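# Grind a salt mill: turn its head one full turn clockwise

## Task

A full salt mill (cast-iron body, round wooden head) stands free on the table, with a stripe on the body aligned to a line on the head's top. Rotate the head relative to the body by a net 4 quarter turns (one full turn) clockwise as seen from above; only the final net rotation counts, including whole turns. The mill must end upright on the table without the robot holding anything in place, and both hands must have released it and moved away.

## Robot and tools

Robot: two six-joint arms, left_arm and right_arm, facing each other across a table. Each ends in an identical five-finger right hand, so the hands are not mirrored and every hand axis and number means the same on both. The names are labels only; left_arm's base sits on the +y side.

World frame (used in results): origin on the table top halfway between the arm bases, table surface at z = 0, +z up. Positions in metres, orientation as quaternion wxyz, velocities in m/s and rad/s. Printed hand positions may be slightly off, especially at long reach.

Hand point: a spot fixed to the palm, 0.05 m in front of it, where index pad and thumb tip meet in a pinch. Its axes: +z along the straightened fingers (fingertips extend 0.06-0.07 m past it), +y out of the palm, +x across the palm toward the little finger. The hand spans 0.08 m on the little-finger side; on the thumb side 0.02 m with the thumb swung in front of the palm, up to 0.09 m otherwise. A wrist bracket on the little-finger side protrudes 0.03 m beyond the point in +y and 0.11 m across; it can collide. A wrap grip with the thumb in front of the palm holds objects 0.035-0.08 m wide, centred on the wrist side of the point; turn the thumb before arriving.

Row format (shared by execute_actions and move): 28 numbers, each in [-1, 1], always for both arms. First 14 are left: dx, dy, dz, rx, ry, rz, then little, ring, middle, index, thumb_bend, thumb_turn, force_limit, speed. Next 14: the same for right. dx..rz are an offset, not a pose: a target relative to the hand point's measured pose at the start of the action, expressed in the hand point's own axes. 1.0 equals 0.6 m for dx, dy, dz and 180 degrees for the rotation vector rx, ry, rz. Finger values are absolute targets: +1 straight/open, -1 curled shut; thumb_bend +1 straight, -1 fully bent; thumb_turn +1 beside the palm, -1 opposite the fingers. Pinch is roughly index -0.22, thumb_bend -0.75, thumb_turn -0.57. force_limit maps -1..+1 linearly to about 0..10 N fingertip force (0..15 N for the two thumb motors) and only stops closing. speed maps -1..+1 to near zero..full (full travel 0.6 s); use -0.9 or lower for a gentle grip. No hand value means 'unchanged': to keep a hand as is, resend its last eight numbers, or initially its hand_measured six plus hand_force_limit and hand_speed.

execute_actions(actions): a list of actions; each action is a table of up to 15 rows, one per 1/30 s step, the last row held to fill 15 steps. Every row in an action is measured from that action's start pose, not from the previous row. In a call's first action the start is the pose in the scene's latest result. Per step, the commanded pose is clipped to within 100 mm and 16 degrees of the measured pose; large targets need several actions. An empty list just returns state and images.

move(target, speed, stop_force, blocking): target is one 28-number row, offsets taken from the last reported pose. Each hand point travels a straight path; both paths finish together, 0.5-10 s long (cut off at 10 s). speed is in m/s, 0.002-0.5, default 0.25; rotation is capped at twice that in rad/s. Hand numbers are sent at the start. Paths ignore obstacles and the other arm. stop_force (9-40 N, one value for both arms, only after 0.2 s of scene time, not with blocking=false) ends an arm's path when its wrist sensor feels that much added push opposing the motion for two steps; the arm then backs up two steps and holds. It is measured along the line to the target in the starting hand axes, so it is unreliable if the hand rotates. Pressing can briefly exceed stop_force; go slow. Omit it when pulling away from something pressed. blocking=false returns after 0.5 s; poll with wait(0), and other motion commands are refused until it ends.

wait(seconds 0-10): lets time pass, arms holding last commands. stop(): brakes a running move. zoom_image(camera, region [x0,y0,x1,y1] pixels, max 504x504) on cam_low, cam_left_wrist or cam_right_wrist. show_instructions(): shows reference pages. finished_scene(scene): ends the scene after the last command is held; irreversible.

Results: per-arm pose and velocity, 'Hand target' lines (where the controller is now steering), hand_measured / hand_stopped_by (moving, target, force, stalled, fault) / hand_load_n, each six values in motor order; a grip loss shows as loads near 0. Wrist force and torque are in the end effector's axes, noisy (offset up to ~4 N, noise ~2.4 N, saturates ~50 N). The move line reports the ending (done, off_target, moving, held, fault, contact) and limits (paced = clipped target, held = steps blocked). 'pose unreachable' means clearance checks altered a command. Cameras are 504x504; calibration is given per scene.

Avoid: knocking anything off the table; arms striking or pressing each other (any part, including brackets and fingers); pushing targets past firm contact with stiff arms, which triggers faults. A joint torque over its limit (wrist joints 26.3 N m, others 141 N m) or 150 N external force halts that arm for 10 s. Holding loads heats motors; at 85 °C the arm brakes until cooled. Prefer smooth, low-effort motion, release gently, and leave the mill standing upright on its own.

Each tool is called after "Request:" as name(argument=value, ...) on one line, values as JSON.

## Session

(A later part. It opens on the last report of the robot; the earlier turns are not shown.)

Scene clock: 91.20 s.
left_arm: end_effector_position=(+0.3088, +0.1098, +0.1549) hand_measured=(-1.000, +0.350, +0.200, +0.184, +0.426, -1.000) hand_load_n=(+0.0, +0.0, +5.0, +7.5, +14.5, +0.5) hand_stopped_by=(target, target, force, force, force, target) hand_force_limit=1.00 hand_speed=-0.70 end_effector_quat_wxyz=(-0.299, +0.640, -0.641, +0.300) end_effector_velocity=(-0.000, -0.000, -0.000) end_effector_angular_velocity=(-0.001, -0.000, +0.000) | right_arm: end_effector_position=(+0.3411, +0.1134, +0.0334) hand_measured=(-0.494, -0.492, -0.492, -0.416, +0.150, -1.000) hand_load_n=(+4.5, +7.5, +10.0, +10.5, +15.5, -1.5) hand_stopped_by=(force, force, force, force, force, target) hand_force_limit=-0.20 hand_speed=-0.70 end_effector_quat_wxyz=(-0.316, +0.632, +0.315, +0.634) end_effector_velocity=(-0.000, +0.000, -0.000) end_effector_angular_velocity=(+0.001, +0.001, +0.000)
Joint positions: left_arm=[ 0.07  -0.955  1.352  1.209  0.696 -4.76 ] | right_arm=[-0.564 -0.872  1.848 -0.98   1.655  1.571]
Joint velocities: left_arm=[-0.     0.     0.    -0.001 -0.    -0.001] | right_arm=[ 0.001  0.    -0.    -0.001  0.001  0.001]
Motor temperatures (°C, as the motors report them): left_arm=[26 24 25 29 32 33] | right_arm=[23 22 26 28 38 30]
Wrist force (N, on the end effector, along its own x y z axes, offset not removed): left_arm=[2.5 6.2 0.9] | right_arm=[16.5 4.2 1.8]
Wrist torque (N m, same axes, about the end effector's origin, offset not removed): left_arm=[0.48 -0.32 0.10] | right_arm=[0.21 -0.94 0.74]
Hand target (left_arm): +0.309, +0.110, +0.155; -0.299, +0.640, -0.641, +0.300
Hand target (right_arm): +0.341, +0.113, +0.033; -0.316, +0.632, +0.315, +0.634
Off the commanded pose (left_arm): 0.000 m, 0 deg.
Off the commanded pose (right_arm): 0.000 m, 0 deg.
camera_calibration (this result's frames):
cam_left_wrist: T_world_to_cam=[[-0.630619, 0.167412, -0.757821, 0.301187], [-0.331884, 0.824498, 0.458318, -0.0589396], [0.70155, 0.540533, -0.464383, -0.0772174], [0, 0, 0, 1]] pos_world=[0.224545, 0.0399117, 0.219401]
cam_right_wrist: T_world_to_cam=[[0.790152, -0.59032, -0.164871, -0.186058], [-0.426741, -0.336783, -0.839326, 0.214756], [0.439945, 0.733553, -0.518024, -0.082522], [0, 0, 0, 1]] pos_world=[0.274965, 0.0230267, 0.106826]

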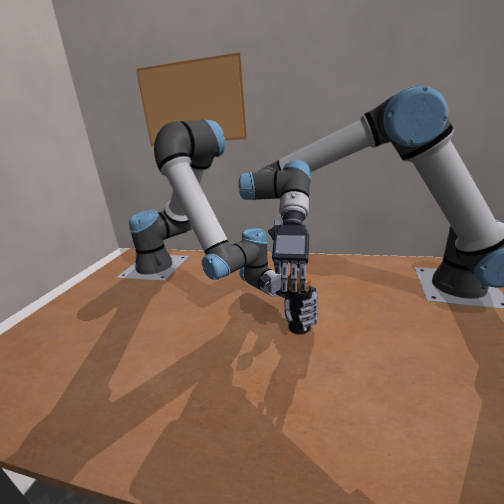

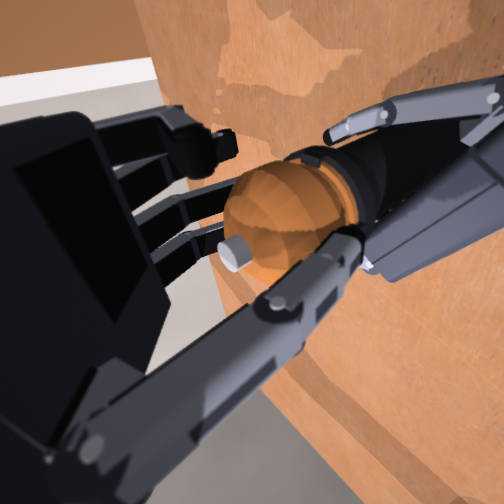

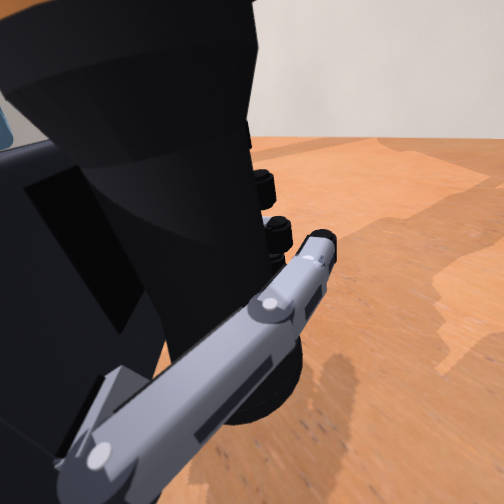

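Request:
move(target=[0.0068,-0.0078,0.0093,0,0.192,0.16,-1,0.35,-0.35,-0.35,-0.75,-1,0.5,-0.7, 0,0,0,0,0,0,-0.98,-0.98,-0.98,-0.98,-0.98,-1,-0.2,-0.7], speed=0.4)

Request:
move(target=[0.0085,-0.0085,0.0102,0,0.192,0.16,-1,0.35,-0.35,-0.35,-0.8,-1,1,-0.7, 0,0,0,0,0,0,-0.98,-0.98,-0.98,-0.98,-0.98,-1,-0.2,-0.7], speed=0.4)

Request:
zoom_image(camera="cam_low", region=[260, 260, 340, 340])

Scene clock: 102.80 s.
left_arm: end_effector_position=(+0.3160, +0.1059, +0.1546) hand_measured=(-1.000, +0.350, +0.188, +0.172, +0.428, -1.000) hand_load_n=(+0.0, +0.0, +12.0, +11.5, +14.5, -8.0) hand_stopped_by=(target, target, force, force, force, target) hand_force_limit=0.50 hand_speed=-0.70 end_effector_quat_wxyz=(-0.162, +0.347, -0.837, +0.392) end_effector_velocity=(+0.000, +0.001, -0.001) end_effector_angular_velocity=(-0.001, +0.003, -0.014) | right_arm: end_effector_position=(+0.3411, +0.1134, +0.0334) hand_measured=(-0.494, -0.492, -0.492, -0.416, +0.150, -1.000) hand_load_n=(+5.5, +8.5, +10.0, +9.5, +14.5, -4.0) hand_stopped_by=(force, force, force, force, force, target) hand_force_limit=-0.20 hand_speed=-0.70 end_effector_quat_wxyz=(-0.316, +0.632, +0.315, +0.634) end_effector_velocity=(+0.000, -0.000, +0.000) end_effector_angular_velocity=(+0.000, +0.000, +0.000)
Joint positions: left_arm=[ 0.138 -1.3    1.679  0.472  1.02  -3.682] | right_arm=[-0.564 -0.872  1.848 -0.98   1.655  1.571]
Joint velocities: left_arm=[ 0.005 -0.006  0.007 -0.01   0.015  0.015] | right_arm=[-0.001 -0.     0.     0.    -0.001  0.   ]
Motor temperatures (°C, as the motors report them): left_arm=[26 24 25 29 32 33] | right_arm=[23 22 26 28 38 30]
Wrist force (N, on the end effector, along its own x y z axes, offset not removed): left_arm=[5.5 -14.7 1.1] | right_arm=[10.9 -1.7 11.6]
Wrist torque (N m, same axes, about the end effector's origin, offset not removed): left_arm=[-0.33 -0.02 -0.55] | right_arm=[-0.40 -0.87 -0.24]
Hand target (left_arm): +0.316, +0.106, +0.155; +0.161, -0.347, +0.837, -0.392
Hand target (right_arm): +0.341, +0.113, +0.033; -0.316, +0.632, +0.315, +0.634
Off the commanded pose (left_arm): 0.000 m, 0 deg.
Off the commanded pose (right_arm): 0.000 m, 0 deg.
move: done
camera_calibration (this result's frames):
cam_left_wrist: T_world_to_cam=[[-0.329519, 0.562996, -0.757926, 0.169169], [0.346068, 0.818913, 0.45784, -0.26682], [0.878438, -0.111427, -0.464683, -0.0671399], [0, 0, 0, 1]] pos_world=[0.207061, 0.11578, 0.21918]
cam_right_wrist: T_world_to_cam=[[0.790163, -0.590304, -0.164871, -0.18606], [-0.426735, -0.336791, -0.839327, 0.21475], [0.439931, 0.733562, -0.518023, -0.0825225], [0, 0, 0, 1]] pos_world=[0.274963, 0.0230293, 0.106821]

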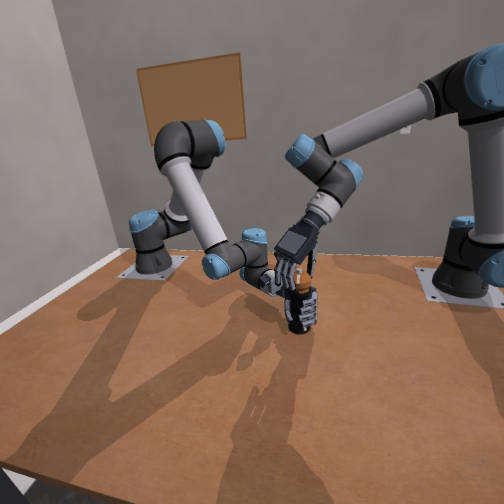

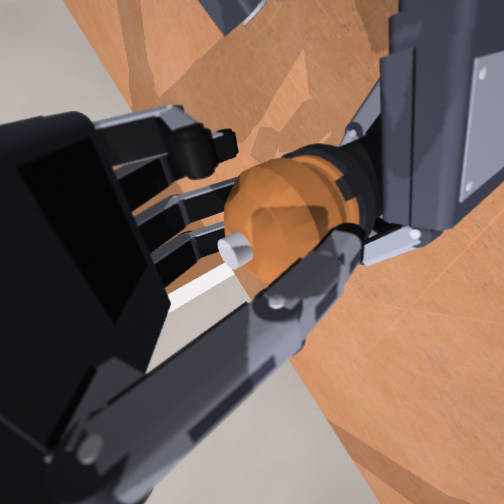

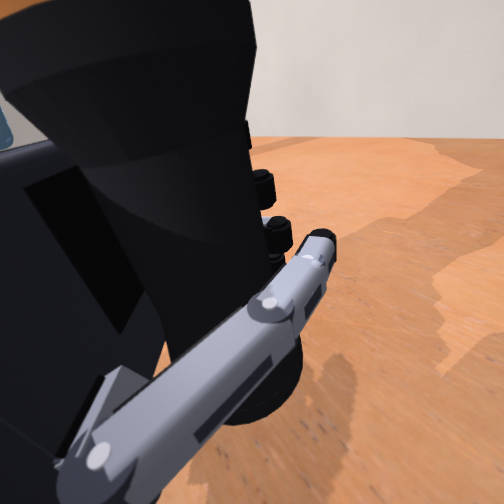

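Scene clock: 104.47 s.
left_arm: end_effector_position=(+0.3180, +0.0966, +0.1543) hand_measured=(-1.000, +0.350, +0.188, +0.172, +0.432, -1.000) hand_load_n=(+0.0, +0.0, +14.5, +10.0, +12.5, -4.5) hand_stopped_by=(target, target, force, force, force, target) hand_force_limit=1.00 hand_speed=-0.70 end_effector_quat_wxyz=(+0.000, +0.002, -0.906, +0.424) end_effector_velocity=(+0.000, -0.000, -0.001) end_effector_angular_velocity=(+0.003, +0.002, -0.014) | right_arm: end_effector_position=(+0.3411, +0.1134, +0.0334) hand_measured=(-0.494, -0.492, -0.492, -0.416, +0.150, -1.000) hand_load_n=(+6.0, +8.5, +9.5, +9.0, +14.5, -5.0) hand_stopped_by=(force, force, force, force, force, target) hand_force_limit=-0.20 hand_speed=-0.70 end_effector_quat_wxyz=(-0.316, +0.632, +0.315, +0.634) end_effector_velocity=(+0.000, +0.000, +0.000) end_effector_angular_velocity=(-0.000, -0.000, +0.000)
Joint positions: left_arm=[ 0.412 -1.335  1.699  0.354  1.806 -2.943] | right_arm=[-0.564 -0.872  1.848 -0.98   1.655  1.571]
Joint velocities: left_arm=[ 0.006  0.006 -0.006  0.007  0.015  0.013] | right_arm=[-0.    -0.    -0.     0.001 -0.001 -0.   ]
Motor temperatures (°C, as the motors report them): left_arm=[26 24 25 29 32 33] | right_arm=[23 22 26 28 38 30]
Wrist force (N, on the end effector, along its own x y z axes, offset not removed): left_arm=[-4.8 -13.9 2.4] | right_arm=[9.1 -3.2 10.5]
Wrist torque (N m, same axes, about the end effector's origin, offset not removed): left_arm=[-0.07 0.22 -0.48] | right_arm=[-0.42 -0.97 -0.32]
Hand target (left_arm): +0.318, +0.097, +0.154; -0.001, -0.001, +0.906, -0.424
Hand target (right_arm): +0.341, +0.113, +0.033; -0.316, +0.632, +0.315, +0.634
Off the commanded pose (left_arm): 0.000 m, 0 deg.
Off the commanded pose (right_arm): 0.000 m, 0 deg.
move: done
camera_calibration (this result's frames):
cam_left_wrist: T_world_to_cam=[[0.163038, 0.630612, -0.75878, 0.0117993], [0.823638, 0.336412, 0.456561, -0.36482], [0.543175, -0.699397, -0.464548, 0.093379], [0, 0, 0, 1]] pos_world=[0.247834, 0.180598, 0.218894]
cam_right_wrist: T_world_to_cam=[[0.790168, -0.590298, -0.164871, -0.18606], [-0.426732, -0.336795, -0.839327, 0.21475], [0.439925, 0.733565, -0.518024, -0.0825215], [0, 0, 0, 1]] pos_world=[0.274963, 0.0230302, 0.106821]

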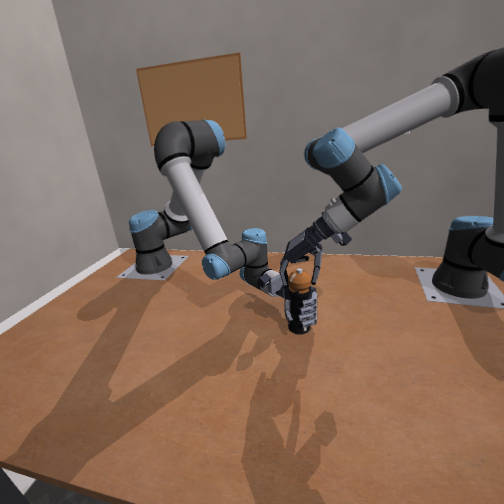

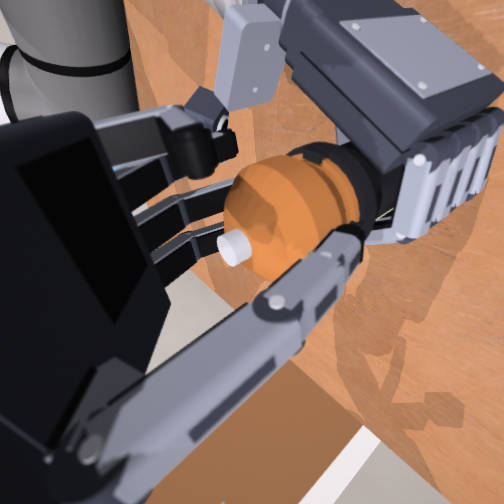

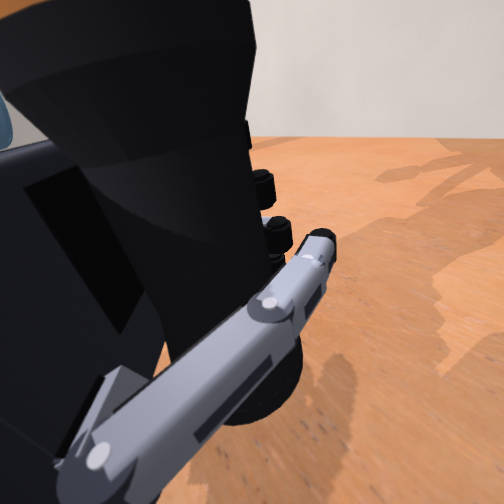

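Region (260, 260, 340, 340) of cam_low's 504x504 image, scaled by 6.300, with more detail than that image has.

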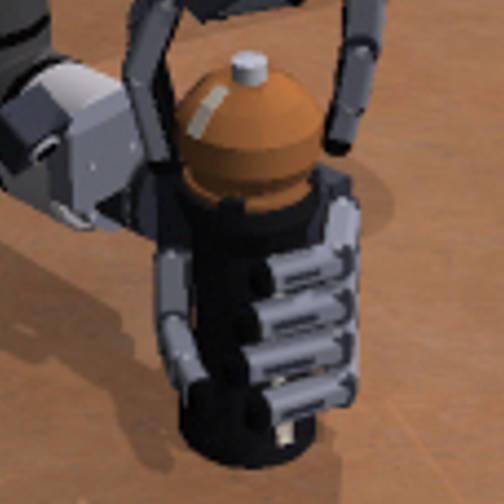

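Request:
execute_actions(actions=[])

Request:
move(target=[0.0095,-0.0092,0.011,0,0.192,0.16,-1,0.35,-0.35,-0.35,-0.82,-1,1,-0.7,0,0,0,0,0,0,-0.98,-0.98,-0.98,-0.98,-0.98,-1,-0.2,-0.7], speed=0.4)

Request:
execute_actions(actions=[[[0,0,0,0,0,0,-1,0.55,0.55,0.55,1,-1,1,0.5,0,0,0,0,0,0,-0.98,-0.98,-0.98,-0.98,-0.98,-1,-0.2,-0.7]]])

Scene clock: 133.53 s.
left_arm: end_effector_position=(+0.3180, +0.0966, +0.1543) hand_measured=(-1.000, +0.350, +0.188, +0.172, +0.432, -1.000) hand_load_n=(+0.0, +0.0, +14.5, +10.5, +12.0, -4.5) hand_stopped_by=(target, target, force, force, force, target) hand_force_limit=1.00 hand_speed=-0.70 end_effector_quat_wxyz=(+0.001, +0.001, -0.906, +0.424) end_effector_velocity=(+0.000, +0.000, +0.000) end_effector_angular_velocity=(-0.000, +0.000, +0.001) | right_arm: end_effector_position=(+0.3411, +0.1134, +0.0334) hand_measured=(-0.494, -0.492, -0.492, -0.416, +0.150, -1.000) hand_load_n=(+6.0, +9.0, +10.0, +9.0, +14.5, -5.0) hand_stopped_by=(force, force, force, force, force, target) hand_force_limit=-0.20 hand_speed=-0.70 end_effector_quat_wxyz=(-0.316, +0.632, +0.315, +0.634) end_effector_velocity=(+0.000, +0.000, +0.001) end_effector_angular_velocity=(+0.000, -0.001, +0.000)
Joint positions: left_arm=[ 0.413 -1.334  1.699  0.355  1.808 -2.942] | right_arm=[-0.564 -0.872  1.848 -0.98   1.655  1.571]
Joint velocities: left_arm=[ 0. -0. -0.  0. -0. -0.] | right_arm=[-0.001 -0.001  0.     0.    -0.001 -0.   ]
Motor temperatures (°C, as the motors report them): left_arm=[26 24 25 29 32 33] | right_arm=[23 22 26 28 38 30]
Wrist force (N, on the end effector, along its own x y z axes, offset not removed): left_arm=[-3.1 -15.9 0.3] | right_arm=[10.4 -4.3 11.7]
Wrist torque (N m, same axes, about the end effector's origin, offset not removed): left_arm=[-0.04 0.15 -0.30] | right_arm=[-0.51 -1.22 -0.28]
Hand target (left_arm): +0.318, +0.097, +0.154; -0.001, -0.001, +0.906, -0.424
Hand target (right_arm): +0.341, +0.113, +0.033; -0.316, +0.632, +0.315, +0.634
Off the commanded pose (left_arm): 0.000 m, 0 deg.
Off the commanded pose (right_arm): 0.000 m, 0 deg.
camera_calibration (this result's frames):
cam_left_wrist: T_world_to_cam=[[0.163737, 0.630696, -0.75856, 0.0114625], [0.824311, 0.334951, 0.45642, -0.364838], [0.541943, -0.700022, -0.465046, 0.0938887], [0, 0, 0, 1]] pos_world=[0.247981, 0.180698, 0.218877]
cam_right_wrist: T_world_to_cam=[[0.790163, -0.590304, -0.164871, -0.18606], [-0.426735, -0.336791, -0.839327, 0.21475], [0.439931, 0.733561, -0.518023, -0.0825225], [0, 0, 0, 1]] pos_world=[0.274963, 0.0230292, 0.106821]

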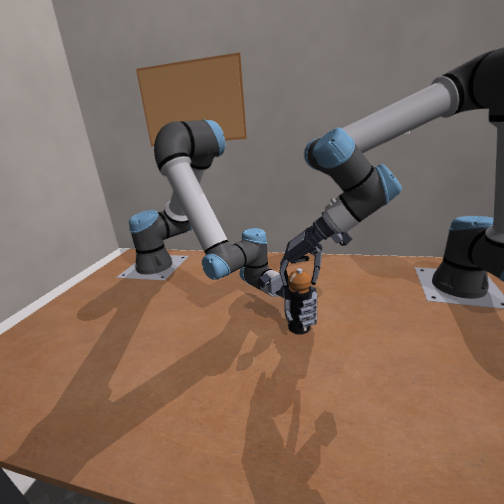

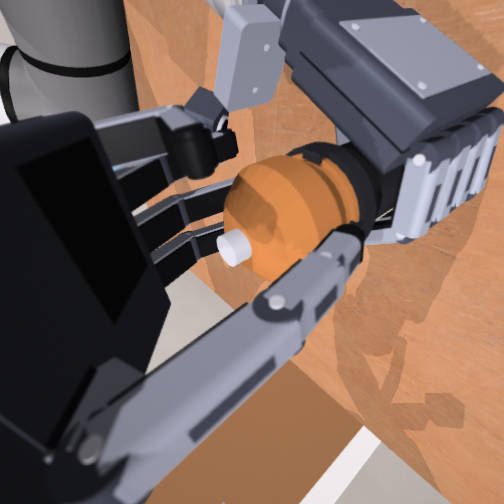

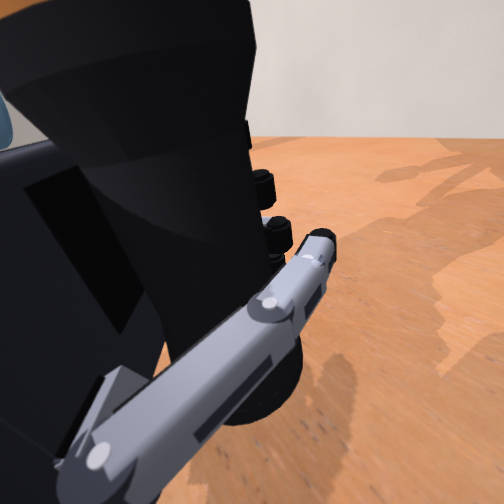

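Scene clock: 135.27 s.
left_arm: end_effector_position=(+0.3122, +0.0879, +0.1544) hand_measured=(-1.000, +0.350, +0.188, +0.172, +0.420, -1.000) hand_load_n=(+0.0, +0.0, +14.0, +11.0, +15.0, -6.0) hand_stopped_by=(target, target, force, force, force, target) hand_force_limit=1.00 hand_speed=-0.70 end_effector_quat_wxyz=(-0.163, +0.345, +0.837, -0.393) end_effector_velocity=(+0.000, +0.000, -0.000) end_effector_angular_velocity=(+0.005, +0.000, -0.013) | right_arm: end_effector_position=(+0.3411, +0.1133, +0.0334) hand_measured=(-0.494, -0.492, -0.492, -0.416, +0.150, -1.000) hand_load_n=(+6.0, +9.0, +10.0, +9.5, +14.5, -3.5) hand_stopped_by=(force, force, force, force, force, target) hand_force_limit=-0.20 hand_speed=-0.70 end_effector_quat_wxyz=(-0.316, +0.632, +0.315, +0.634) end_effector_velocity=(-0.000, -0.000, -0.000) end_effector_angular_velocity=(-0.001, +0.000, -0.001)
Joint positions: left_arm=[ 0.613 -1.01   1.35   0.913  2.404 -1.991] | right_arm=[-0.564 -0.872  1.848 -0.98   1.655  1.571]
Joint velocities: left_arm=[ 0.002  0.009 -0.011  0.023  0.002  0.022] | right_arm=[ 0.     0.    -0.     0.001  0.001 -0.   ]
Motor temperatures (°C, as the motors report them): left_arm=[26 24 25 29 32 33] | right_arm=[23 22 26 28 38 30]
Wrist force (N, on the end effector, along its own x y z axes, offset not removed): left_arm=[4.6 -12.5 6.6] | right_arm=[8.5 1.8 15.2]
Wrist torque (N m, same axes, about the end effector's origin, offset not removed): left_arm=[0.11 -0.87 -0.18] | right_arm=[-0.74 -1.41 1.00]
Hand target (left_arm): +0.312, +0.088, +0.154; -0.163, +0.345, +0.837, -0.392
Hand target (right_arm): +0.341, +0.113, +0.033; -0.316, +0.632, +0.315, +0.634
Off the commanded pose (left_arm): 0.000 m, 0 deg.
Off the commanded pose (right_arm): 0.000 m, 0 deg.
move: done
camera_calibration (this result's frames):
cam_left_wrist: T_world_to_cam=[[0.560609, 0.32929, -0.759793, -0.0792347], [0.820573, -0.34418, 0.45629, -0.296279], [-0.111254, -0.879266, -0.463157, 0.310355], [0, 0, 0, 1]] pos_world=[0.322066, 0.197002, 0.21873]
cam_right_wrist: T_world_to_cam=[[0.790147, -0.590326, -0.164871, -0.186059], [-0.426746, -0.336783, -0.839324, 0.21475], [0.439949, 0.733547, -0.518028, -0.0825264], [0, 0, 0, 1]] pos_world=[0.274965, 0.0230254, 0.106818]

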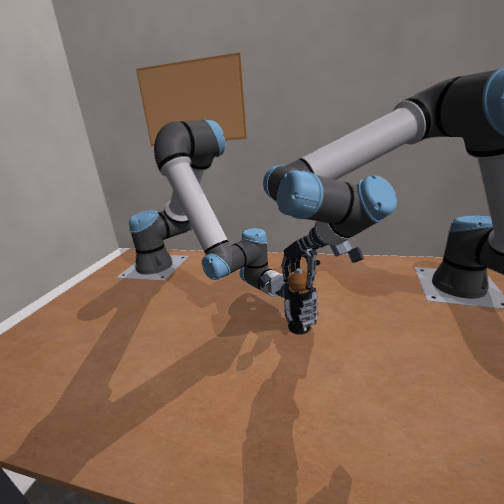

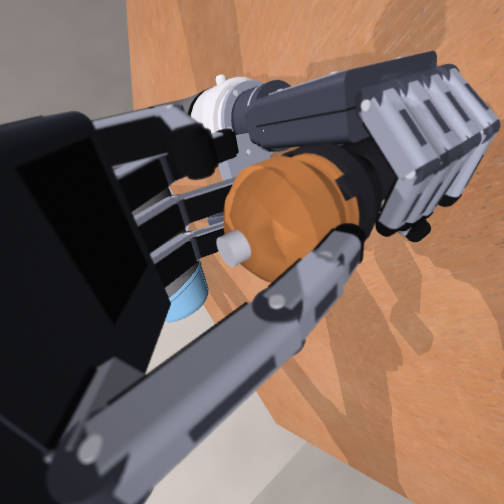

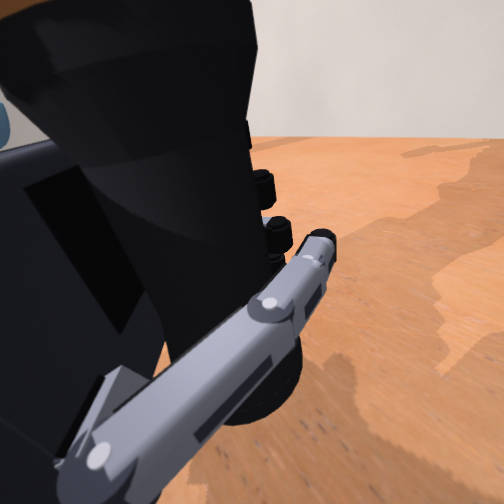

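Scene clock: 135.77 s.
left_arm: end_effector_position=(+0.3122, +0.0879, +0.1544) hand_measured=(-1.000, +0.550, +0.550, +0.550, +0.998, -1.000) hand_load_n=(+0.0, +0.0, +0.0, +0.0, +0.0, +0.0) hand_stopped_by=(target, target, target, target, moving, target) hand_force_limit=1.00 hand_speed=0.50 end_effector_quat_wxyz=(-0.163, +0.345, +0.837, -0.393) end_effector_velocity=(-0.000, -0.000, +0.000) end_effector_angular_velocity=(-0.001, -0.001, -0.001) | right_arm: end_effector_position=(+0.3411, +0.1134, +0.0334) hand_measured=(-0.494, -0.492, -0.492, -0.416, +0.150, -1.000) hand_load_n=(+3.5, +7.0, +9.0, +9.5, +15.5, -3.0) hand_stopped_by=(force, force, force, force, force, target) hand_force_limit=-0.20 hand_speed=-0.70 end_effector_quat_wxyz=(-0.316, +0.632, +0.315, +0.634) end_effector_velocity=(+0.001, -0.000, +0.000) end_effector_angular_velocity=(+0.001, -0.000, -0.002)
Joint positions: left_arm=[ 0.613 -1.01   1.35   0.913  2.404 -1.991] | right_arm=[-0.564 -0.872  1.848 -0.98   1.655  1.571]
Joint velocities: left_arm=[-0.    -0.     0.001 -0.001  0.     0.001] | right_arm=[-0.    -0.001  0.    -0.     0.001  0.   ]
Motor temperatures (°C, as the motors report them): left_arm=[26 24 25 29 32 33] | right_arm=[23 22 26 28 38 30]
Wrist force (N, on the end effector, along its own x y z axes, offset not removed): left_arm=[1.0 -0.6 -1.0] | right_arm=[17.4 0.9 -2.1]
Wrist torque (N m, same axes, about the end effector's origin, offset not removed): left_arm=[-0.29 -0.09 -0.09] | right_arm=[0.24 -0.89 0.84]
Hand target (left_arm): +0.312, +0.088, +0.154; -0.163, +0.345, +0.837, -0.393
Hand target (right_arm): +0.341, +0.113, +0.033; -0.316, +0.632, +0.315, +0.634
Off the commanded pose (left_arm): 0.000 m, 0 deg.
Off the commanded pose (right_arm): 0.000 m, 0 deg.
camera_calibration (this result's frames):
cam_left_wrist: T_world_to_cam=[[0.560602, 0.329318, -0.759786, -0.079275], [0.820588, -0.34411, 0.456315, -0.296346], [-0.111177, -0.879282, -0.463143, 0.31035], [0, 0, 0, 1]] pos_world=[0.322124, 0.197016, 0.218731]
cam_right_wrist: T_world_to_cam=[[0.790175, -0.590289, -0.164871, -0.186061], [-0.426731, -0.336804, -0.839324, 0.214746], [0.439914, 0.733568, -0.518029, -0.0825205], [0, 0, 0, 1]] pos_world=[0.274962, 0.0230317, 0.106817]

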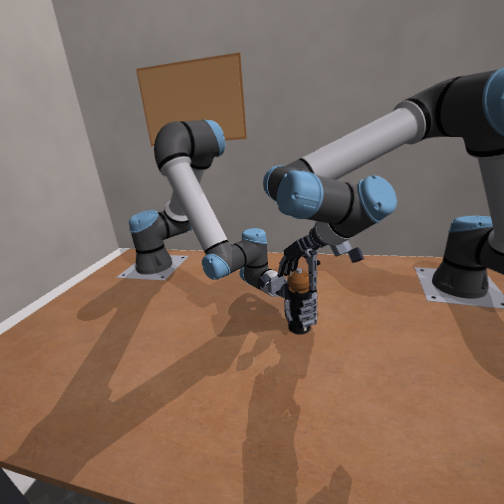

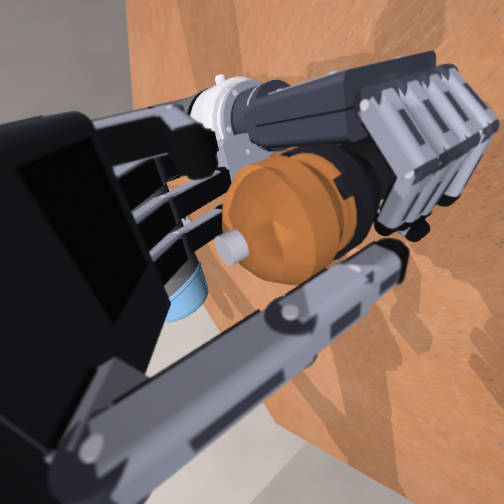

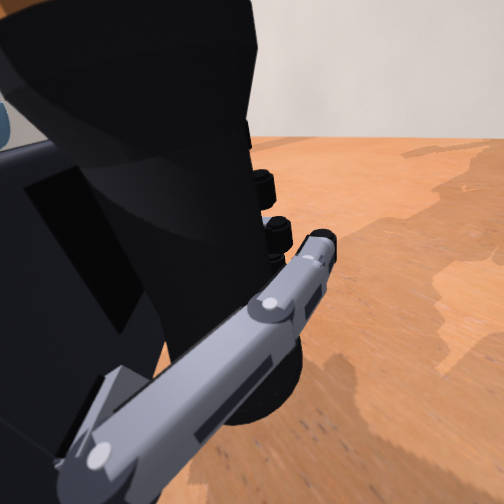

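Request:
move(target=[0.0298,0.0134,-0.0172,0,-0.576,-0.48,-1,0.55,0.55,0.55,1,-1,1,0.5,0,0,0,0,0,0,-0.98,-0.98,-0.98,-0.98,-0.98,-1,-0.2,-0.7], speed=0.5)

Scene clock: 145.73 s.
left_arm: end_effector_position=(+0.3090, +0.1096, +0.1555) hand_measured=(-1.000, +0.550, +0.550, +0.550, +1.000, -1.000) hand_load_n=(+0.0, +0.0, +0.0, +0.0, +0.0, +0.0) hand_stopped_by=(target, target, target, target, target, target) hand_force_limit=1.00 hand_speed=0.50 end_effector_quat_wxyz=(-0.299, +0.641, -0.640, +0.300) end_effector_velocity=(-0.000, +0.000, -0.000) end_effector_angular_velocity=(+0.004, +0.002, +0.015) | right_arm: end_effector_position=(+0.3411, +0.1134, +0.0334) hand_measured=(-0.494, -0.492, -0.492, -0.416, +0.150, -1.000) hand_load_n=(+3.5, +7.0, +9.0, +9.5, +15.5, -3.0) hand_stopped_by=(force, force, force, force, force, target) hand_force_limit=-0.20 hand_speed=-0.70 end_effector_quat_wxyz=(-0.316, +0.632, +0.315, +0.634) end_effector_velocity=(+0.001, -0.000, +0.000) end_effector_angular_velocity=(+0.001, -0.001, -0.002)
Joint positions: left_arm=[ 0.071 -0.955  1.351  1.211  0.695 -4.762] | right_arm=[-0.564 -0.872  1.848 -0.98   1.655  1.571]
Joint velocities: left_arm=[ 0.001  0.009 -0.008  0.02   0.003 -0.022] | right_arm=[-0.     0.    -0.    -0.002  0.002 -0.   ]
Motor temperatures (°C, as the motors report them): left_arm=[26 24 25 29 32 33] | right_arm=[23 22 26 28 38 30]
Wrist force (N, on the end effector, along its own x y z axes, offset not removed): left_arm=[1.7 0.7 -0.4] | right_arm=[17.6 0.6 -2.9]
Wrist torque (N m, same axes, about the end effector's origin, offset not removed): left_arm=[-0.03 -0.22 0.16] | right_arm=[0.18 -1.02 0.84]
Hand target (left_arm): +0.309, +0.110, +0.155; -0.300, +0.641, -0.640, +0.300
Hand target (right_arm): +0.341, +0.113, +0.033; -0.316, +0.632, +0.315, +0.634
Off the commanded pose (left_arm): 0.001 m, 0 deg.
Off the commanded pose (right_arm): 0.000 m, 0 deg.
move: done
camera_calibration (this result's frames):
cam_left_wrist: T_world_to_cam=[[-0.630376, 0.165425, -0.758459, 0.302066], [-0.333635, 0.82446, 0.457114, -0.0582779], [0.700938, 0.541202, -0.464528, -0.0768617], [0, 0, 0, 1]] pos_world=[0.224847, 0.0396762, 0.22004]
cam_right_wrist: T_world_to_cam=[[0.790175, -0.590289, -0.164871, -0.186061], [-0.426731, -0.336804, -0.839323, 0.214746], [0.439915, 0.733568, -0.518029, -0.0825205], [0, 0, 0, 1]] pos_world=[0.274962, 0.0230316, 0.106817]

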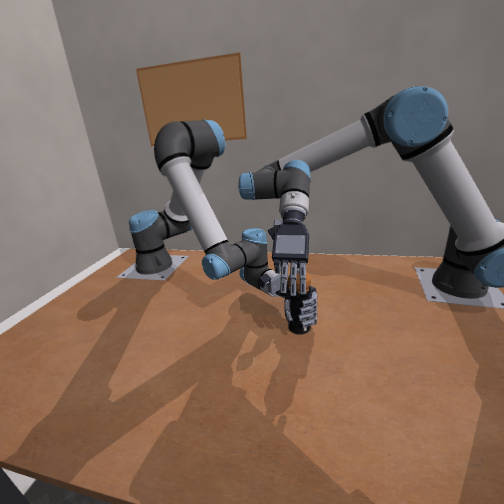

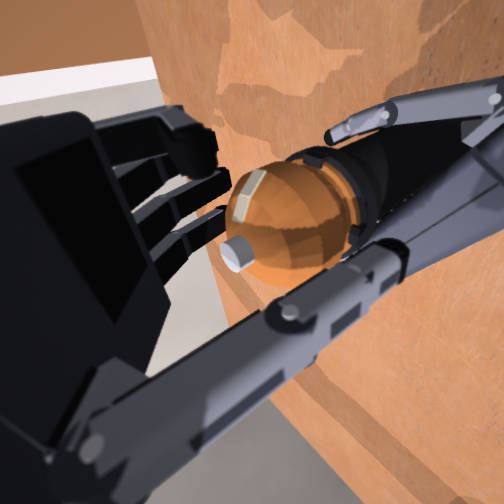

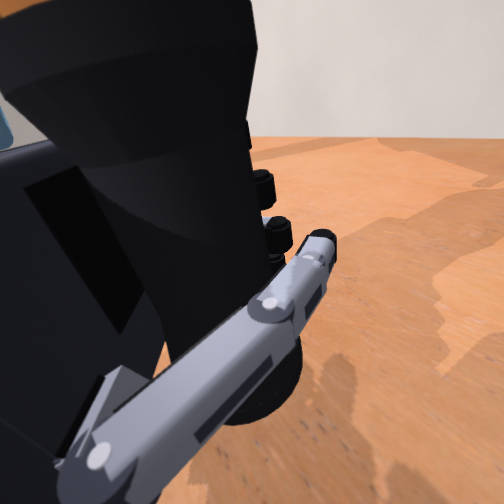

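Request:
execute_actions(actions=[[[0,0.001,0.0005,0,0,0,-1,0.35,0.33,0.33,0.55,-1,-0.5,0.3,0,0,0,0,0,0,-0.98,-0.98,-0.98,-0.98,-0.98,-1,-0.2,-0.7]],[[0,0,0,0,0,0,-1,0.35,-0.3,-0.3,-0.6,-1,-0.1,-0.7,0,0,0,0,0,0,-0.98,-0.98,-0.98,-0.98,-0.98,-1,-0.2,-0.7]],[[0,0,0,0,0,0,-1,0.35,-0.3,-0.3,-0.75,-1,1,-0.7,0,0,0,0,0,0,-0.98,-0.98,-0.98,-0.98,-0.98,-1,-0.2,-0.7]]])

Request:
move(target=[0.0068,-0.0078,0.0093,0,0.192,0.16,-1,0.35,-0.35,-0.35,-0.75,-1,0.5,-0.7,0,0,0,0,0,0,-0.98,-0.98,-0.98,-0.98,-0.98,-1,-0.2,-0.7], speed=0.4)

Request:
move(target=[0.0085,-0.0092,0.011,0,0.192,0.16,-1,0.35,-0.35,-0.35,-0.8,-1,1,-0.7,0,0,0,0,0,0,-0.98,-0.98,-0.98,-0.98,-0.98,-1,-0.2,-0.7], speed=0.4)

Request:
move(target=[0.0095,-0.0092,0.011,0,0.192,0.16,-1,0.35,-0.35,-0.35,-0.82,-1,1,-0.7,0,0,0,0,0,0,-0.98,-0.98,-0.98,-0.98,-0.98,-1,-0.2,-0.7], speed=0.4)

Scene clock: 164.03 s.
left_arm: end_effector_position=(+0.3089, +0.1096, +0.1549) hand_measured=(-1.000, +0.350, +0.200, +0.184, +0.428, -1.000) hand_load_n=(+0.0, +0.0, +4.0, +7.5, +14.5, +0.5) hand_stopped_by=(target, target, force, force, force, target) hand_force_limit=1.00 hand_speed=-0.70 end_effector_quat_wxyz=(-0.299, +0.641, -0.640, +0.300) end_effector_velocity=(-0.000, -0.000, -0.000) end_effector_angular_velocity=(-0.000, +0.000, +0.000) | right_arm: end_effector_position=(+0.3411, +0.1134, +0.0334) hand_measured=(-0.494, -0.492, -0.492, -0.416, +0.150, -1.000) hand_load_n=(+4.0, +7.0, +9.0, +9.5, +15.5, -2.5) hand_stopped_by=(force, force, force, force, force, target) hand_force_limit=-0.20 hand_speed=-0.70 end_effector_quat_wxyz=(-0.316, +0.632, +0.315, +0.634) end_effector_velocity=(+0.001, -0.000, -0.000) end_effector_angular_velocity=(-0.001, -0.000, -0.002)
Joint positions: left_arm=[ 0.07  -0.955  1.352  1.21   0.695 -4.762] | right_arm=[-0.564 -0.872  1.848 -0.98   1.655  1.571]
Joint velocities: left_arm=[-0.  0. -0.  0.  0. -0.] | right_arm=[-0.001  0.    -0.     0.001  0.001 -0.001]
Motor temperatures (°C, as the motors report them): left_arm=[26 24 25 29 32 33] | right_arm=[23 22 26 28 38 30]
Wrist force (N, on the end effector, along its own x y z axes, offset not removed): left_arm=[-0.8 -0.9 0.0] | right_arm=[14.8 2.5 -0.9]
Wrist torque (N m, same axes, about the end effector's origin, offset not removed): left_arm=[-0.84 0.22 -0.23] | right_arm=[0.34 -0.74 1.09]
Hand target (left_arm): +0.309, +0.110, +0.155; -0.299, +0.641, -0.640, +0.300
Hand target (right_arm): +0.341, +0.113, +0.033; -0.316, +0.632, +0.315, +0.634
Off the commanded pose (left_arm): 0.000 m, 0 deg.
Off the commanded pose (right_arm): 0.000 m, 0 deg.
camera_calibration (this result's frames):
cam_left_wrist: T_world_to_cam=[[-0.630381, 0.165408, -0.758459, 0.301483], [-0.333648, 0.824458, 0.457109, -0.0580199], [0.700927, 0.541211, -0.464534, -0.0770373], [0, 0, 0, 1]] pos_world=[0.224689, 0.0396605, 0.219398]
cam_right_wrist: T_world_to_cam=[[0.790175, -0.590289, -0.164871, -0.186061], [-0.426731, -0.336804, -0.839323, 0.214746], [0.439914, 0.733568, -0.518029, -0.0825204], [0, 0, 0, 1]] pos_world=[0.274962, 0.0230316, 0.106817]

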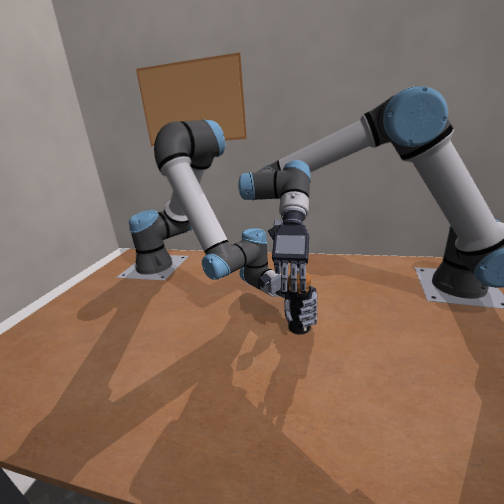

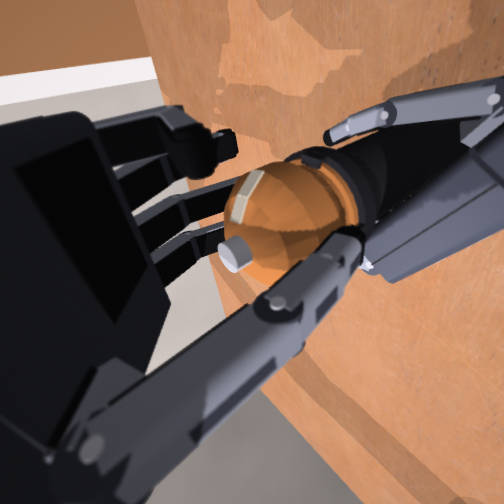

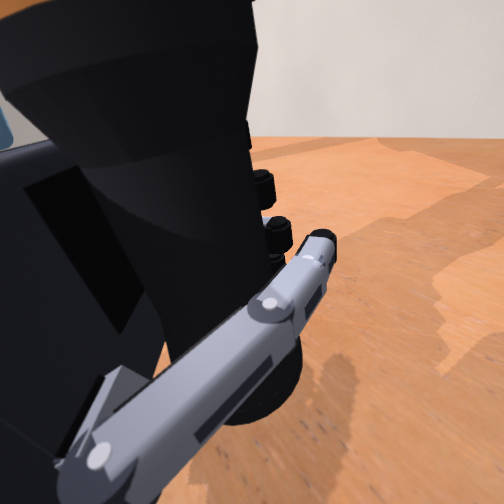

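Scene clock: 165.70 s.
left_arm: end_effector_position=(+0.3161, +0.1057, +0.1546) hand_measured=(-1.000, +0.350, +0.188, +0.184, +0.430, -1.000) hand_load_n=(+0.0, +0.0, +13.0, +6.0, +14.0, -6.5) hand_stopped_by=(target, target, force, force, force, target) hand_force_limit=0.50 hand_speed=-0.70 end_effector_quat_wxyz=(-0.162, +0.348, -0.836, +0.392) end_effector_velocity=(-0.000, +0.000, -0.001) end_effector_angular_velocity=(-0.002, +0.003, -0.015) | right_arm: end_effector_position=(+0.3411, +0.1134, +0.0334) hand_measured=(-0.494, -0.492, -0.492, -0.416, +0.150, -1.000) hand_load_n=(+5.5, +8.5, +9.5, +9.0, +15.0, -4.0) hand_stopped_by=(force, force, force, force, force, target) hand_force_limit=-0.20 hand_speed=-0.70 end_effector_quat_wxyz=(-0.316, +0.632, +0.315, +0.634) end_effector_velocity=(-0.001, +0.001, +0.001) end_effector_angular_velocity=(+0.000, +0.000, +0.003)
Joint positions: left_arm=[ 0.137 -1.3    1.679  0.471  1.018 -3.683] | right_arm=[-0.564 -0.872  1.848 -0.98   1.655  1.571]
Joint velocities: left_arm=[ 0.005 -0.006  0.007 -0.01   0.016  0.016] | right_arm=[ 0.002 -0.001 -0.     0.001 -0.002  0.   ]
Motor temperatures (°C, as the motors report them): left_arm=[26 24 25 29 32 33] | right_arm=[23 22 26 28 38 30]
Wrist force (N, on the end effector, along its own x y z axes, offset not removed): left_arm=[3.8 -7.9 2.7] | right_arm=[12.0 -1.1 7.8]
Wrist torque (N m, same axes, about the end effector's origin, offset not removed): left_arm=[-0.21 -0.06 -0.50] | right_arm=[-0.29 -0.97 0.24]
Hand target (left_arm): +0.316, +0.106, +0.155; +0.162, -0.347, +0.836, -0.392
Hand target (right_arm): +0.341, +0.113, +0.033; -0.316, +0.632, +0.315, +0.634
Off the commanded pose (left_arm): 0.000 m, 0 deg.
Off the commanded pose (right_arm): 0.000 m, 0 deg.
move: done
camera_calibration (this result's frames):
cam_left_wrist: T_world_to_cam=[[-0.329979, 0.561554, -0.758796, 0.169688], [0.344301, 0.820041, 0.457153, -0.266163], [0.87896, -0.110404, -0.46394, -0.0676252], [0, 0, 0, 1]] pos_world=[0.207073, 0.115509, 0.219061]
cam_right_wrist: T_world_to_cam=[[0.790182, -0.590279, -0.164871, -0.186062], [-0.426727, -0.33681, -0.839323, 0.214745], [0.439905, 0.733573, -0.518029, -0.0825189], [0, 0, 0, 1]] pos_world=[0.274961, 0.0230333, 0.106817]

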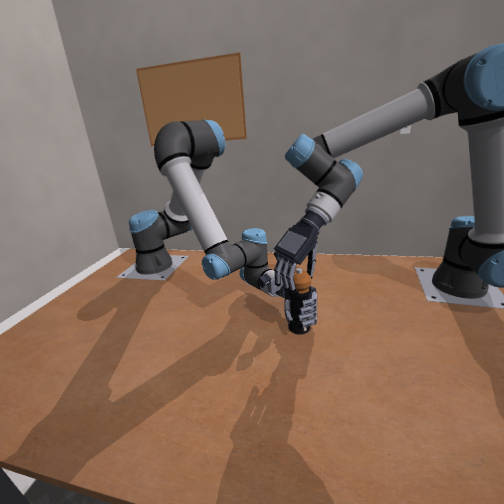

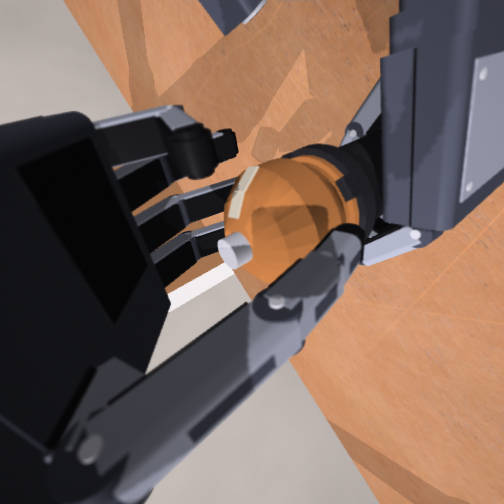

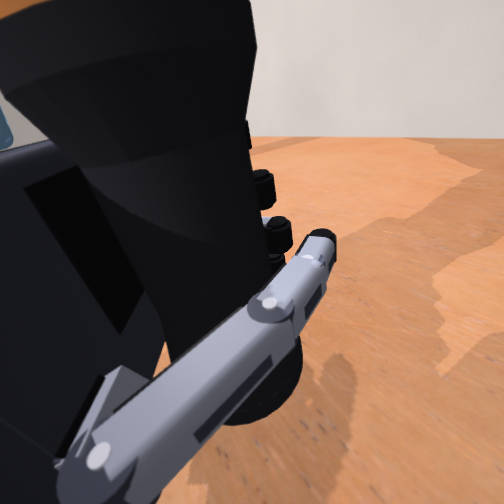

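Scene clock: 167.37 s.
left_arm: end_effector_position=(+0.3185, +0.0960, +0.1543) hand_measured=(-1.000, +0.350, +0.188, +0.184, +0.424, -1.000) hand_load_n=(+0.0, +0.0, +15.0, +4.5, +14.0, -6.0) hand_stopped_by=(target, target, force, force, force, target) hand_force_limit=1.00 hand_speed=-0.70 end_effector_quat_wxyz=(-0.000, +0.003, -0.905, +0.425) end_effector_velocity=(+0.000, +0.000, -0.001) end_effector_angular_velocity=(+0.004, +0.002, -0.013) | right_arm: end_effector_position=(+0.3411, +0.1134, +0.0334) hand_measured=(-0.494, -0.492, -0.492, -0.416, +0.150, -1.000) hand_load_n=(+5.5, +8.5, +9.5, +9.0, +15.0, -3.5) hand_stopped_by=(force, force, force, force, force, target) hand_force_limit=-0.20 hand_speed=-0.70 end_effector_quat_wxyz=(-0.316, +0.632, +0.315, +0.634) end_effector_velocity=(-0.000, +0.000, +0.001) end_effector_angular_velocity=(+0.001, -0.001, +0.000)
Joint positions: left_arm=[ 0.412 -1.334  1.699  0.352  1.805 -2.944] | right_arm=[-0.564 -0.872  1.848 -0.98   1.655  1.571]
Joint velocities: left_arm=[ 0.006  0.005 -0.006  0.008  0.015  0.012] | right_arm=[ 0. -0. -0. -0. -0. -0.]
Motor temperatures (°C, as the motors report them): left_arm=[26 24 25 29 32 33] | right_arm=[23 22 26 28 38 30]
Wrist force (N, on the end effector, along its own x y z axes, offset not removed): left_arm=[2.5 -9.4 -3.0] | right_arm=[9.2 2.5 7.9]
Wrist torque (N m, same axes, about the end effector's origin, offset not removed): left_arm=[0.15 -0.12 -0.37] | right_arm=[-0.16 -0.75 0.56]
Hand target (left_arm): +0.319, +0.096, +0.154; -0.000, -0.002, +0.905, -0.425
Hand target (right_arm): +0.341, +0.113, +0.033; -0.316, +0.632, +0.315, +0.634
Off the commanded pose (left_arm): 0.000 m, 0 deg.
Off the commanded pose (right_arm): 0.000 m, 0 deg.
move: done
camera_calibration (this result's frames):
cam_left_wrist: T_world_to_cam=[[0.16245, 0.630052, -0.759371, 0.0124102], [0.82272, 0.338383, 0.456759, -0.364993], [0.54474, -0.69895, -0.463386, 0.0919465], [0, 0, 0, 1]] pos_world=[0.248184, 0.179955, 0.218745]
cam_right_wrist: T_world_to_cam=[[0.790182, -0.590279, -0.164871, -0.186062], [-0.426726, -0.33681, -0.839323, 0.214745], [0.439905, 0.733573, -0.518029, -0.0825189], [0, 0, 0, 1]] pos_world=[0.274961, 0.0230333, 0.106817]

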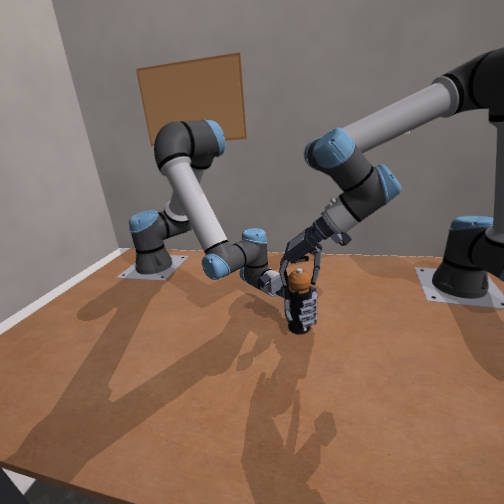

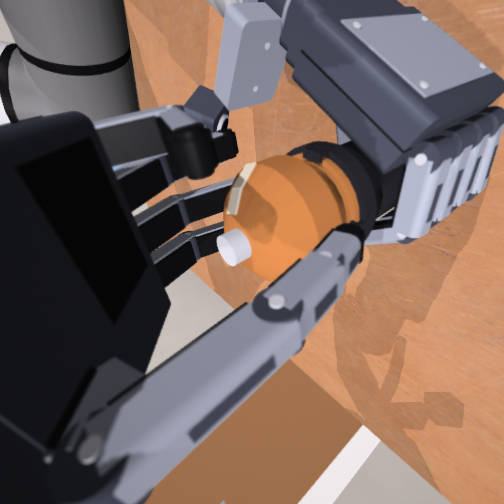

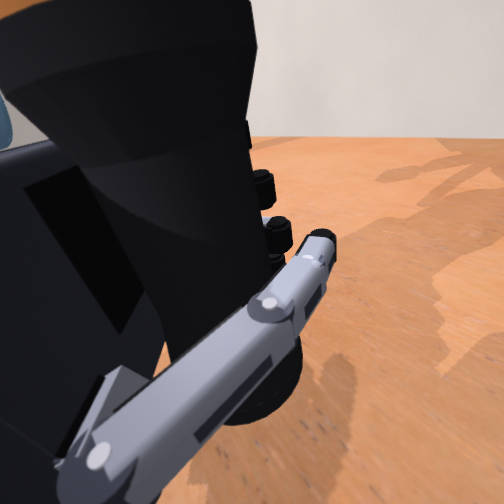

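Scene clock: 169.10 s.
left_arm: end_effector_position=(+0.3127, +0.0873, +0.1544) hand_measured=(-1.000, +0.350, +0.188, +0.184, +0.420, -1.000) hand_load_n=(+0.0, +0.0, +16.0, +5.5, +14.0, -7.0) hand_stopped_by=(target, target, force, force, force, target) hand_force_limit=1.00 hand_speed=-0.70 end_effector_quat_wxyz=(-0.162, +0.344, +0.837, -0.393) end_effector_velocity=(+0.000, +0.000, -0.000) end_effector_angular_velocity=(+0.005, +0.000, -0.013) | right_arm: end_effector_position=(+0.3411, +0.1134, +0.0334) hand_measured=(-0.494, -0.492, -0.492, -0.416, +0.150, -1.000) hand_load_n=(+5.5, +8.5, +10.0, +9.5, +15.0, -3.0) hand_stopped_by=(force, force, force, force, force, target) hand_force_limit=-0.20 hand_speed=-0.70 end_effector_quat_wxyz=(-0.316, +0.632, +0.315, +0.634) end_effector_velocity=(+0.000, +0.000, +0.001) end_effector_angular_velocity=(+0.001, -0.001, -0.000)
Joint positions: left_arm=[ 0.612 -1.011  1.35   0.909  2.403 -1.996] | right_arm=[-0.564 -0.872  1.848 -0.98   1.655  1.571]
Joint velocities: left_arm=[ 0.001  0.01  -0.011  0.022  0.002  0.022] | right_arm=[-0.    -0.001 -0.    -0.    -0.    -0.   ]
Motor temperatures (°C, as the motors report them): left_arm=[26 24 25 29 32 33] | right_arm=[23 22 26 28 38 30]
Wrist force (N, on the end effector, along its own x y z axes, offset not removed): left_arm=[7.8 -9.5 4.3] | right_arm=[10.2 6.8 9.8]
Wrist torque (N m, same axes, about the end effector's origin, offset not removed): left_arm=[0.10 -0.38 -0.32] | right_arm=[-0.07 -1.24 1.48]
Hand target (left_arm): +0.313, +0.087, +0.154; -0.162, +0.344, +0.837, -0.393
Hand target (right_arm): +0.341, +0.113, +0.033; -0.316, +0.632, +0.315, +0.634
Off the commanded pose (left_arm): 0.000 m, 0 deg.
Off the commanded pose (right_arm): 0.000 m, 0 deg.
move: done
camera_calibration (this result's frames):
cam_left_wrist: T_world_to_cam=[[0.560308, 0.329975, -0.759718, -0.0792754], [0.821231, -0.34076, 0.457669, -0.297717], [-0.107862, -0.88034, -0.461916, 0.308742], [0, 0, 0, 1]] pos_world=[0.322215, 0.196507, 0.218642]
cam_right_wrist: T_world_to_cam=[[0.790182, -0.590279, -0.164871, -0.186062], [-0.426727, -0.33681, -0.839323, 0.214745], [0.439905, 0.733573, -0.518029, -0.0825189], [0, 0, 0, 1]] pos_world=[0.274961, 0.0230332, 0.106817]

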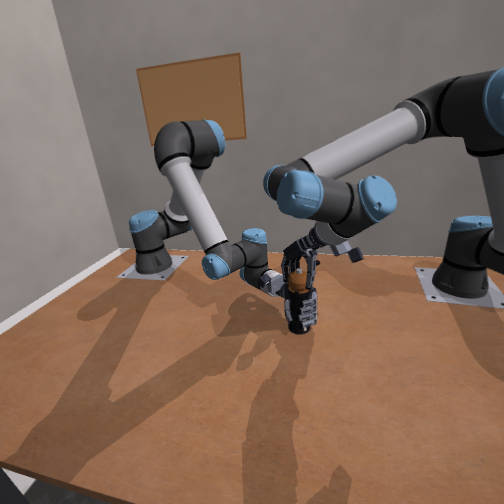

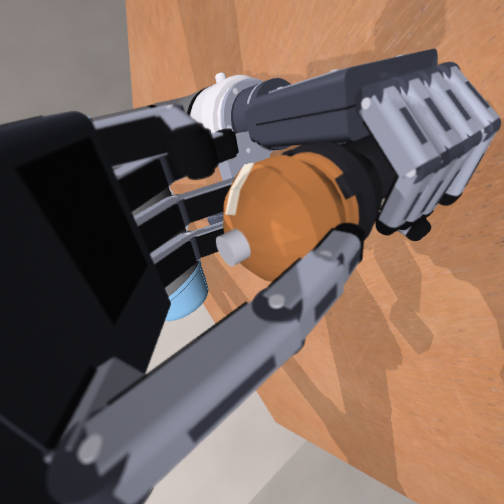

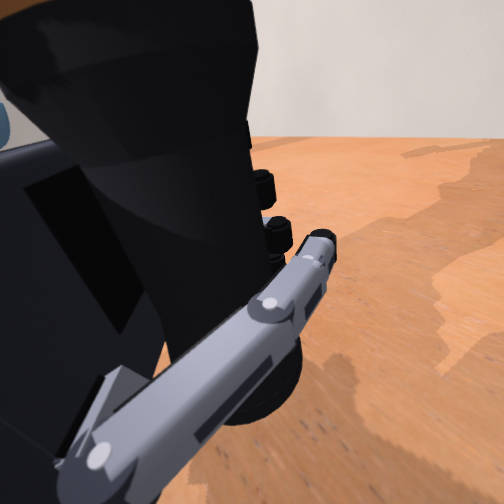

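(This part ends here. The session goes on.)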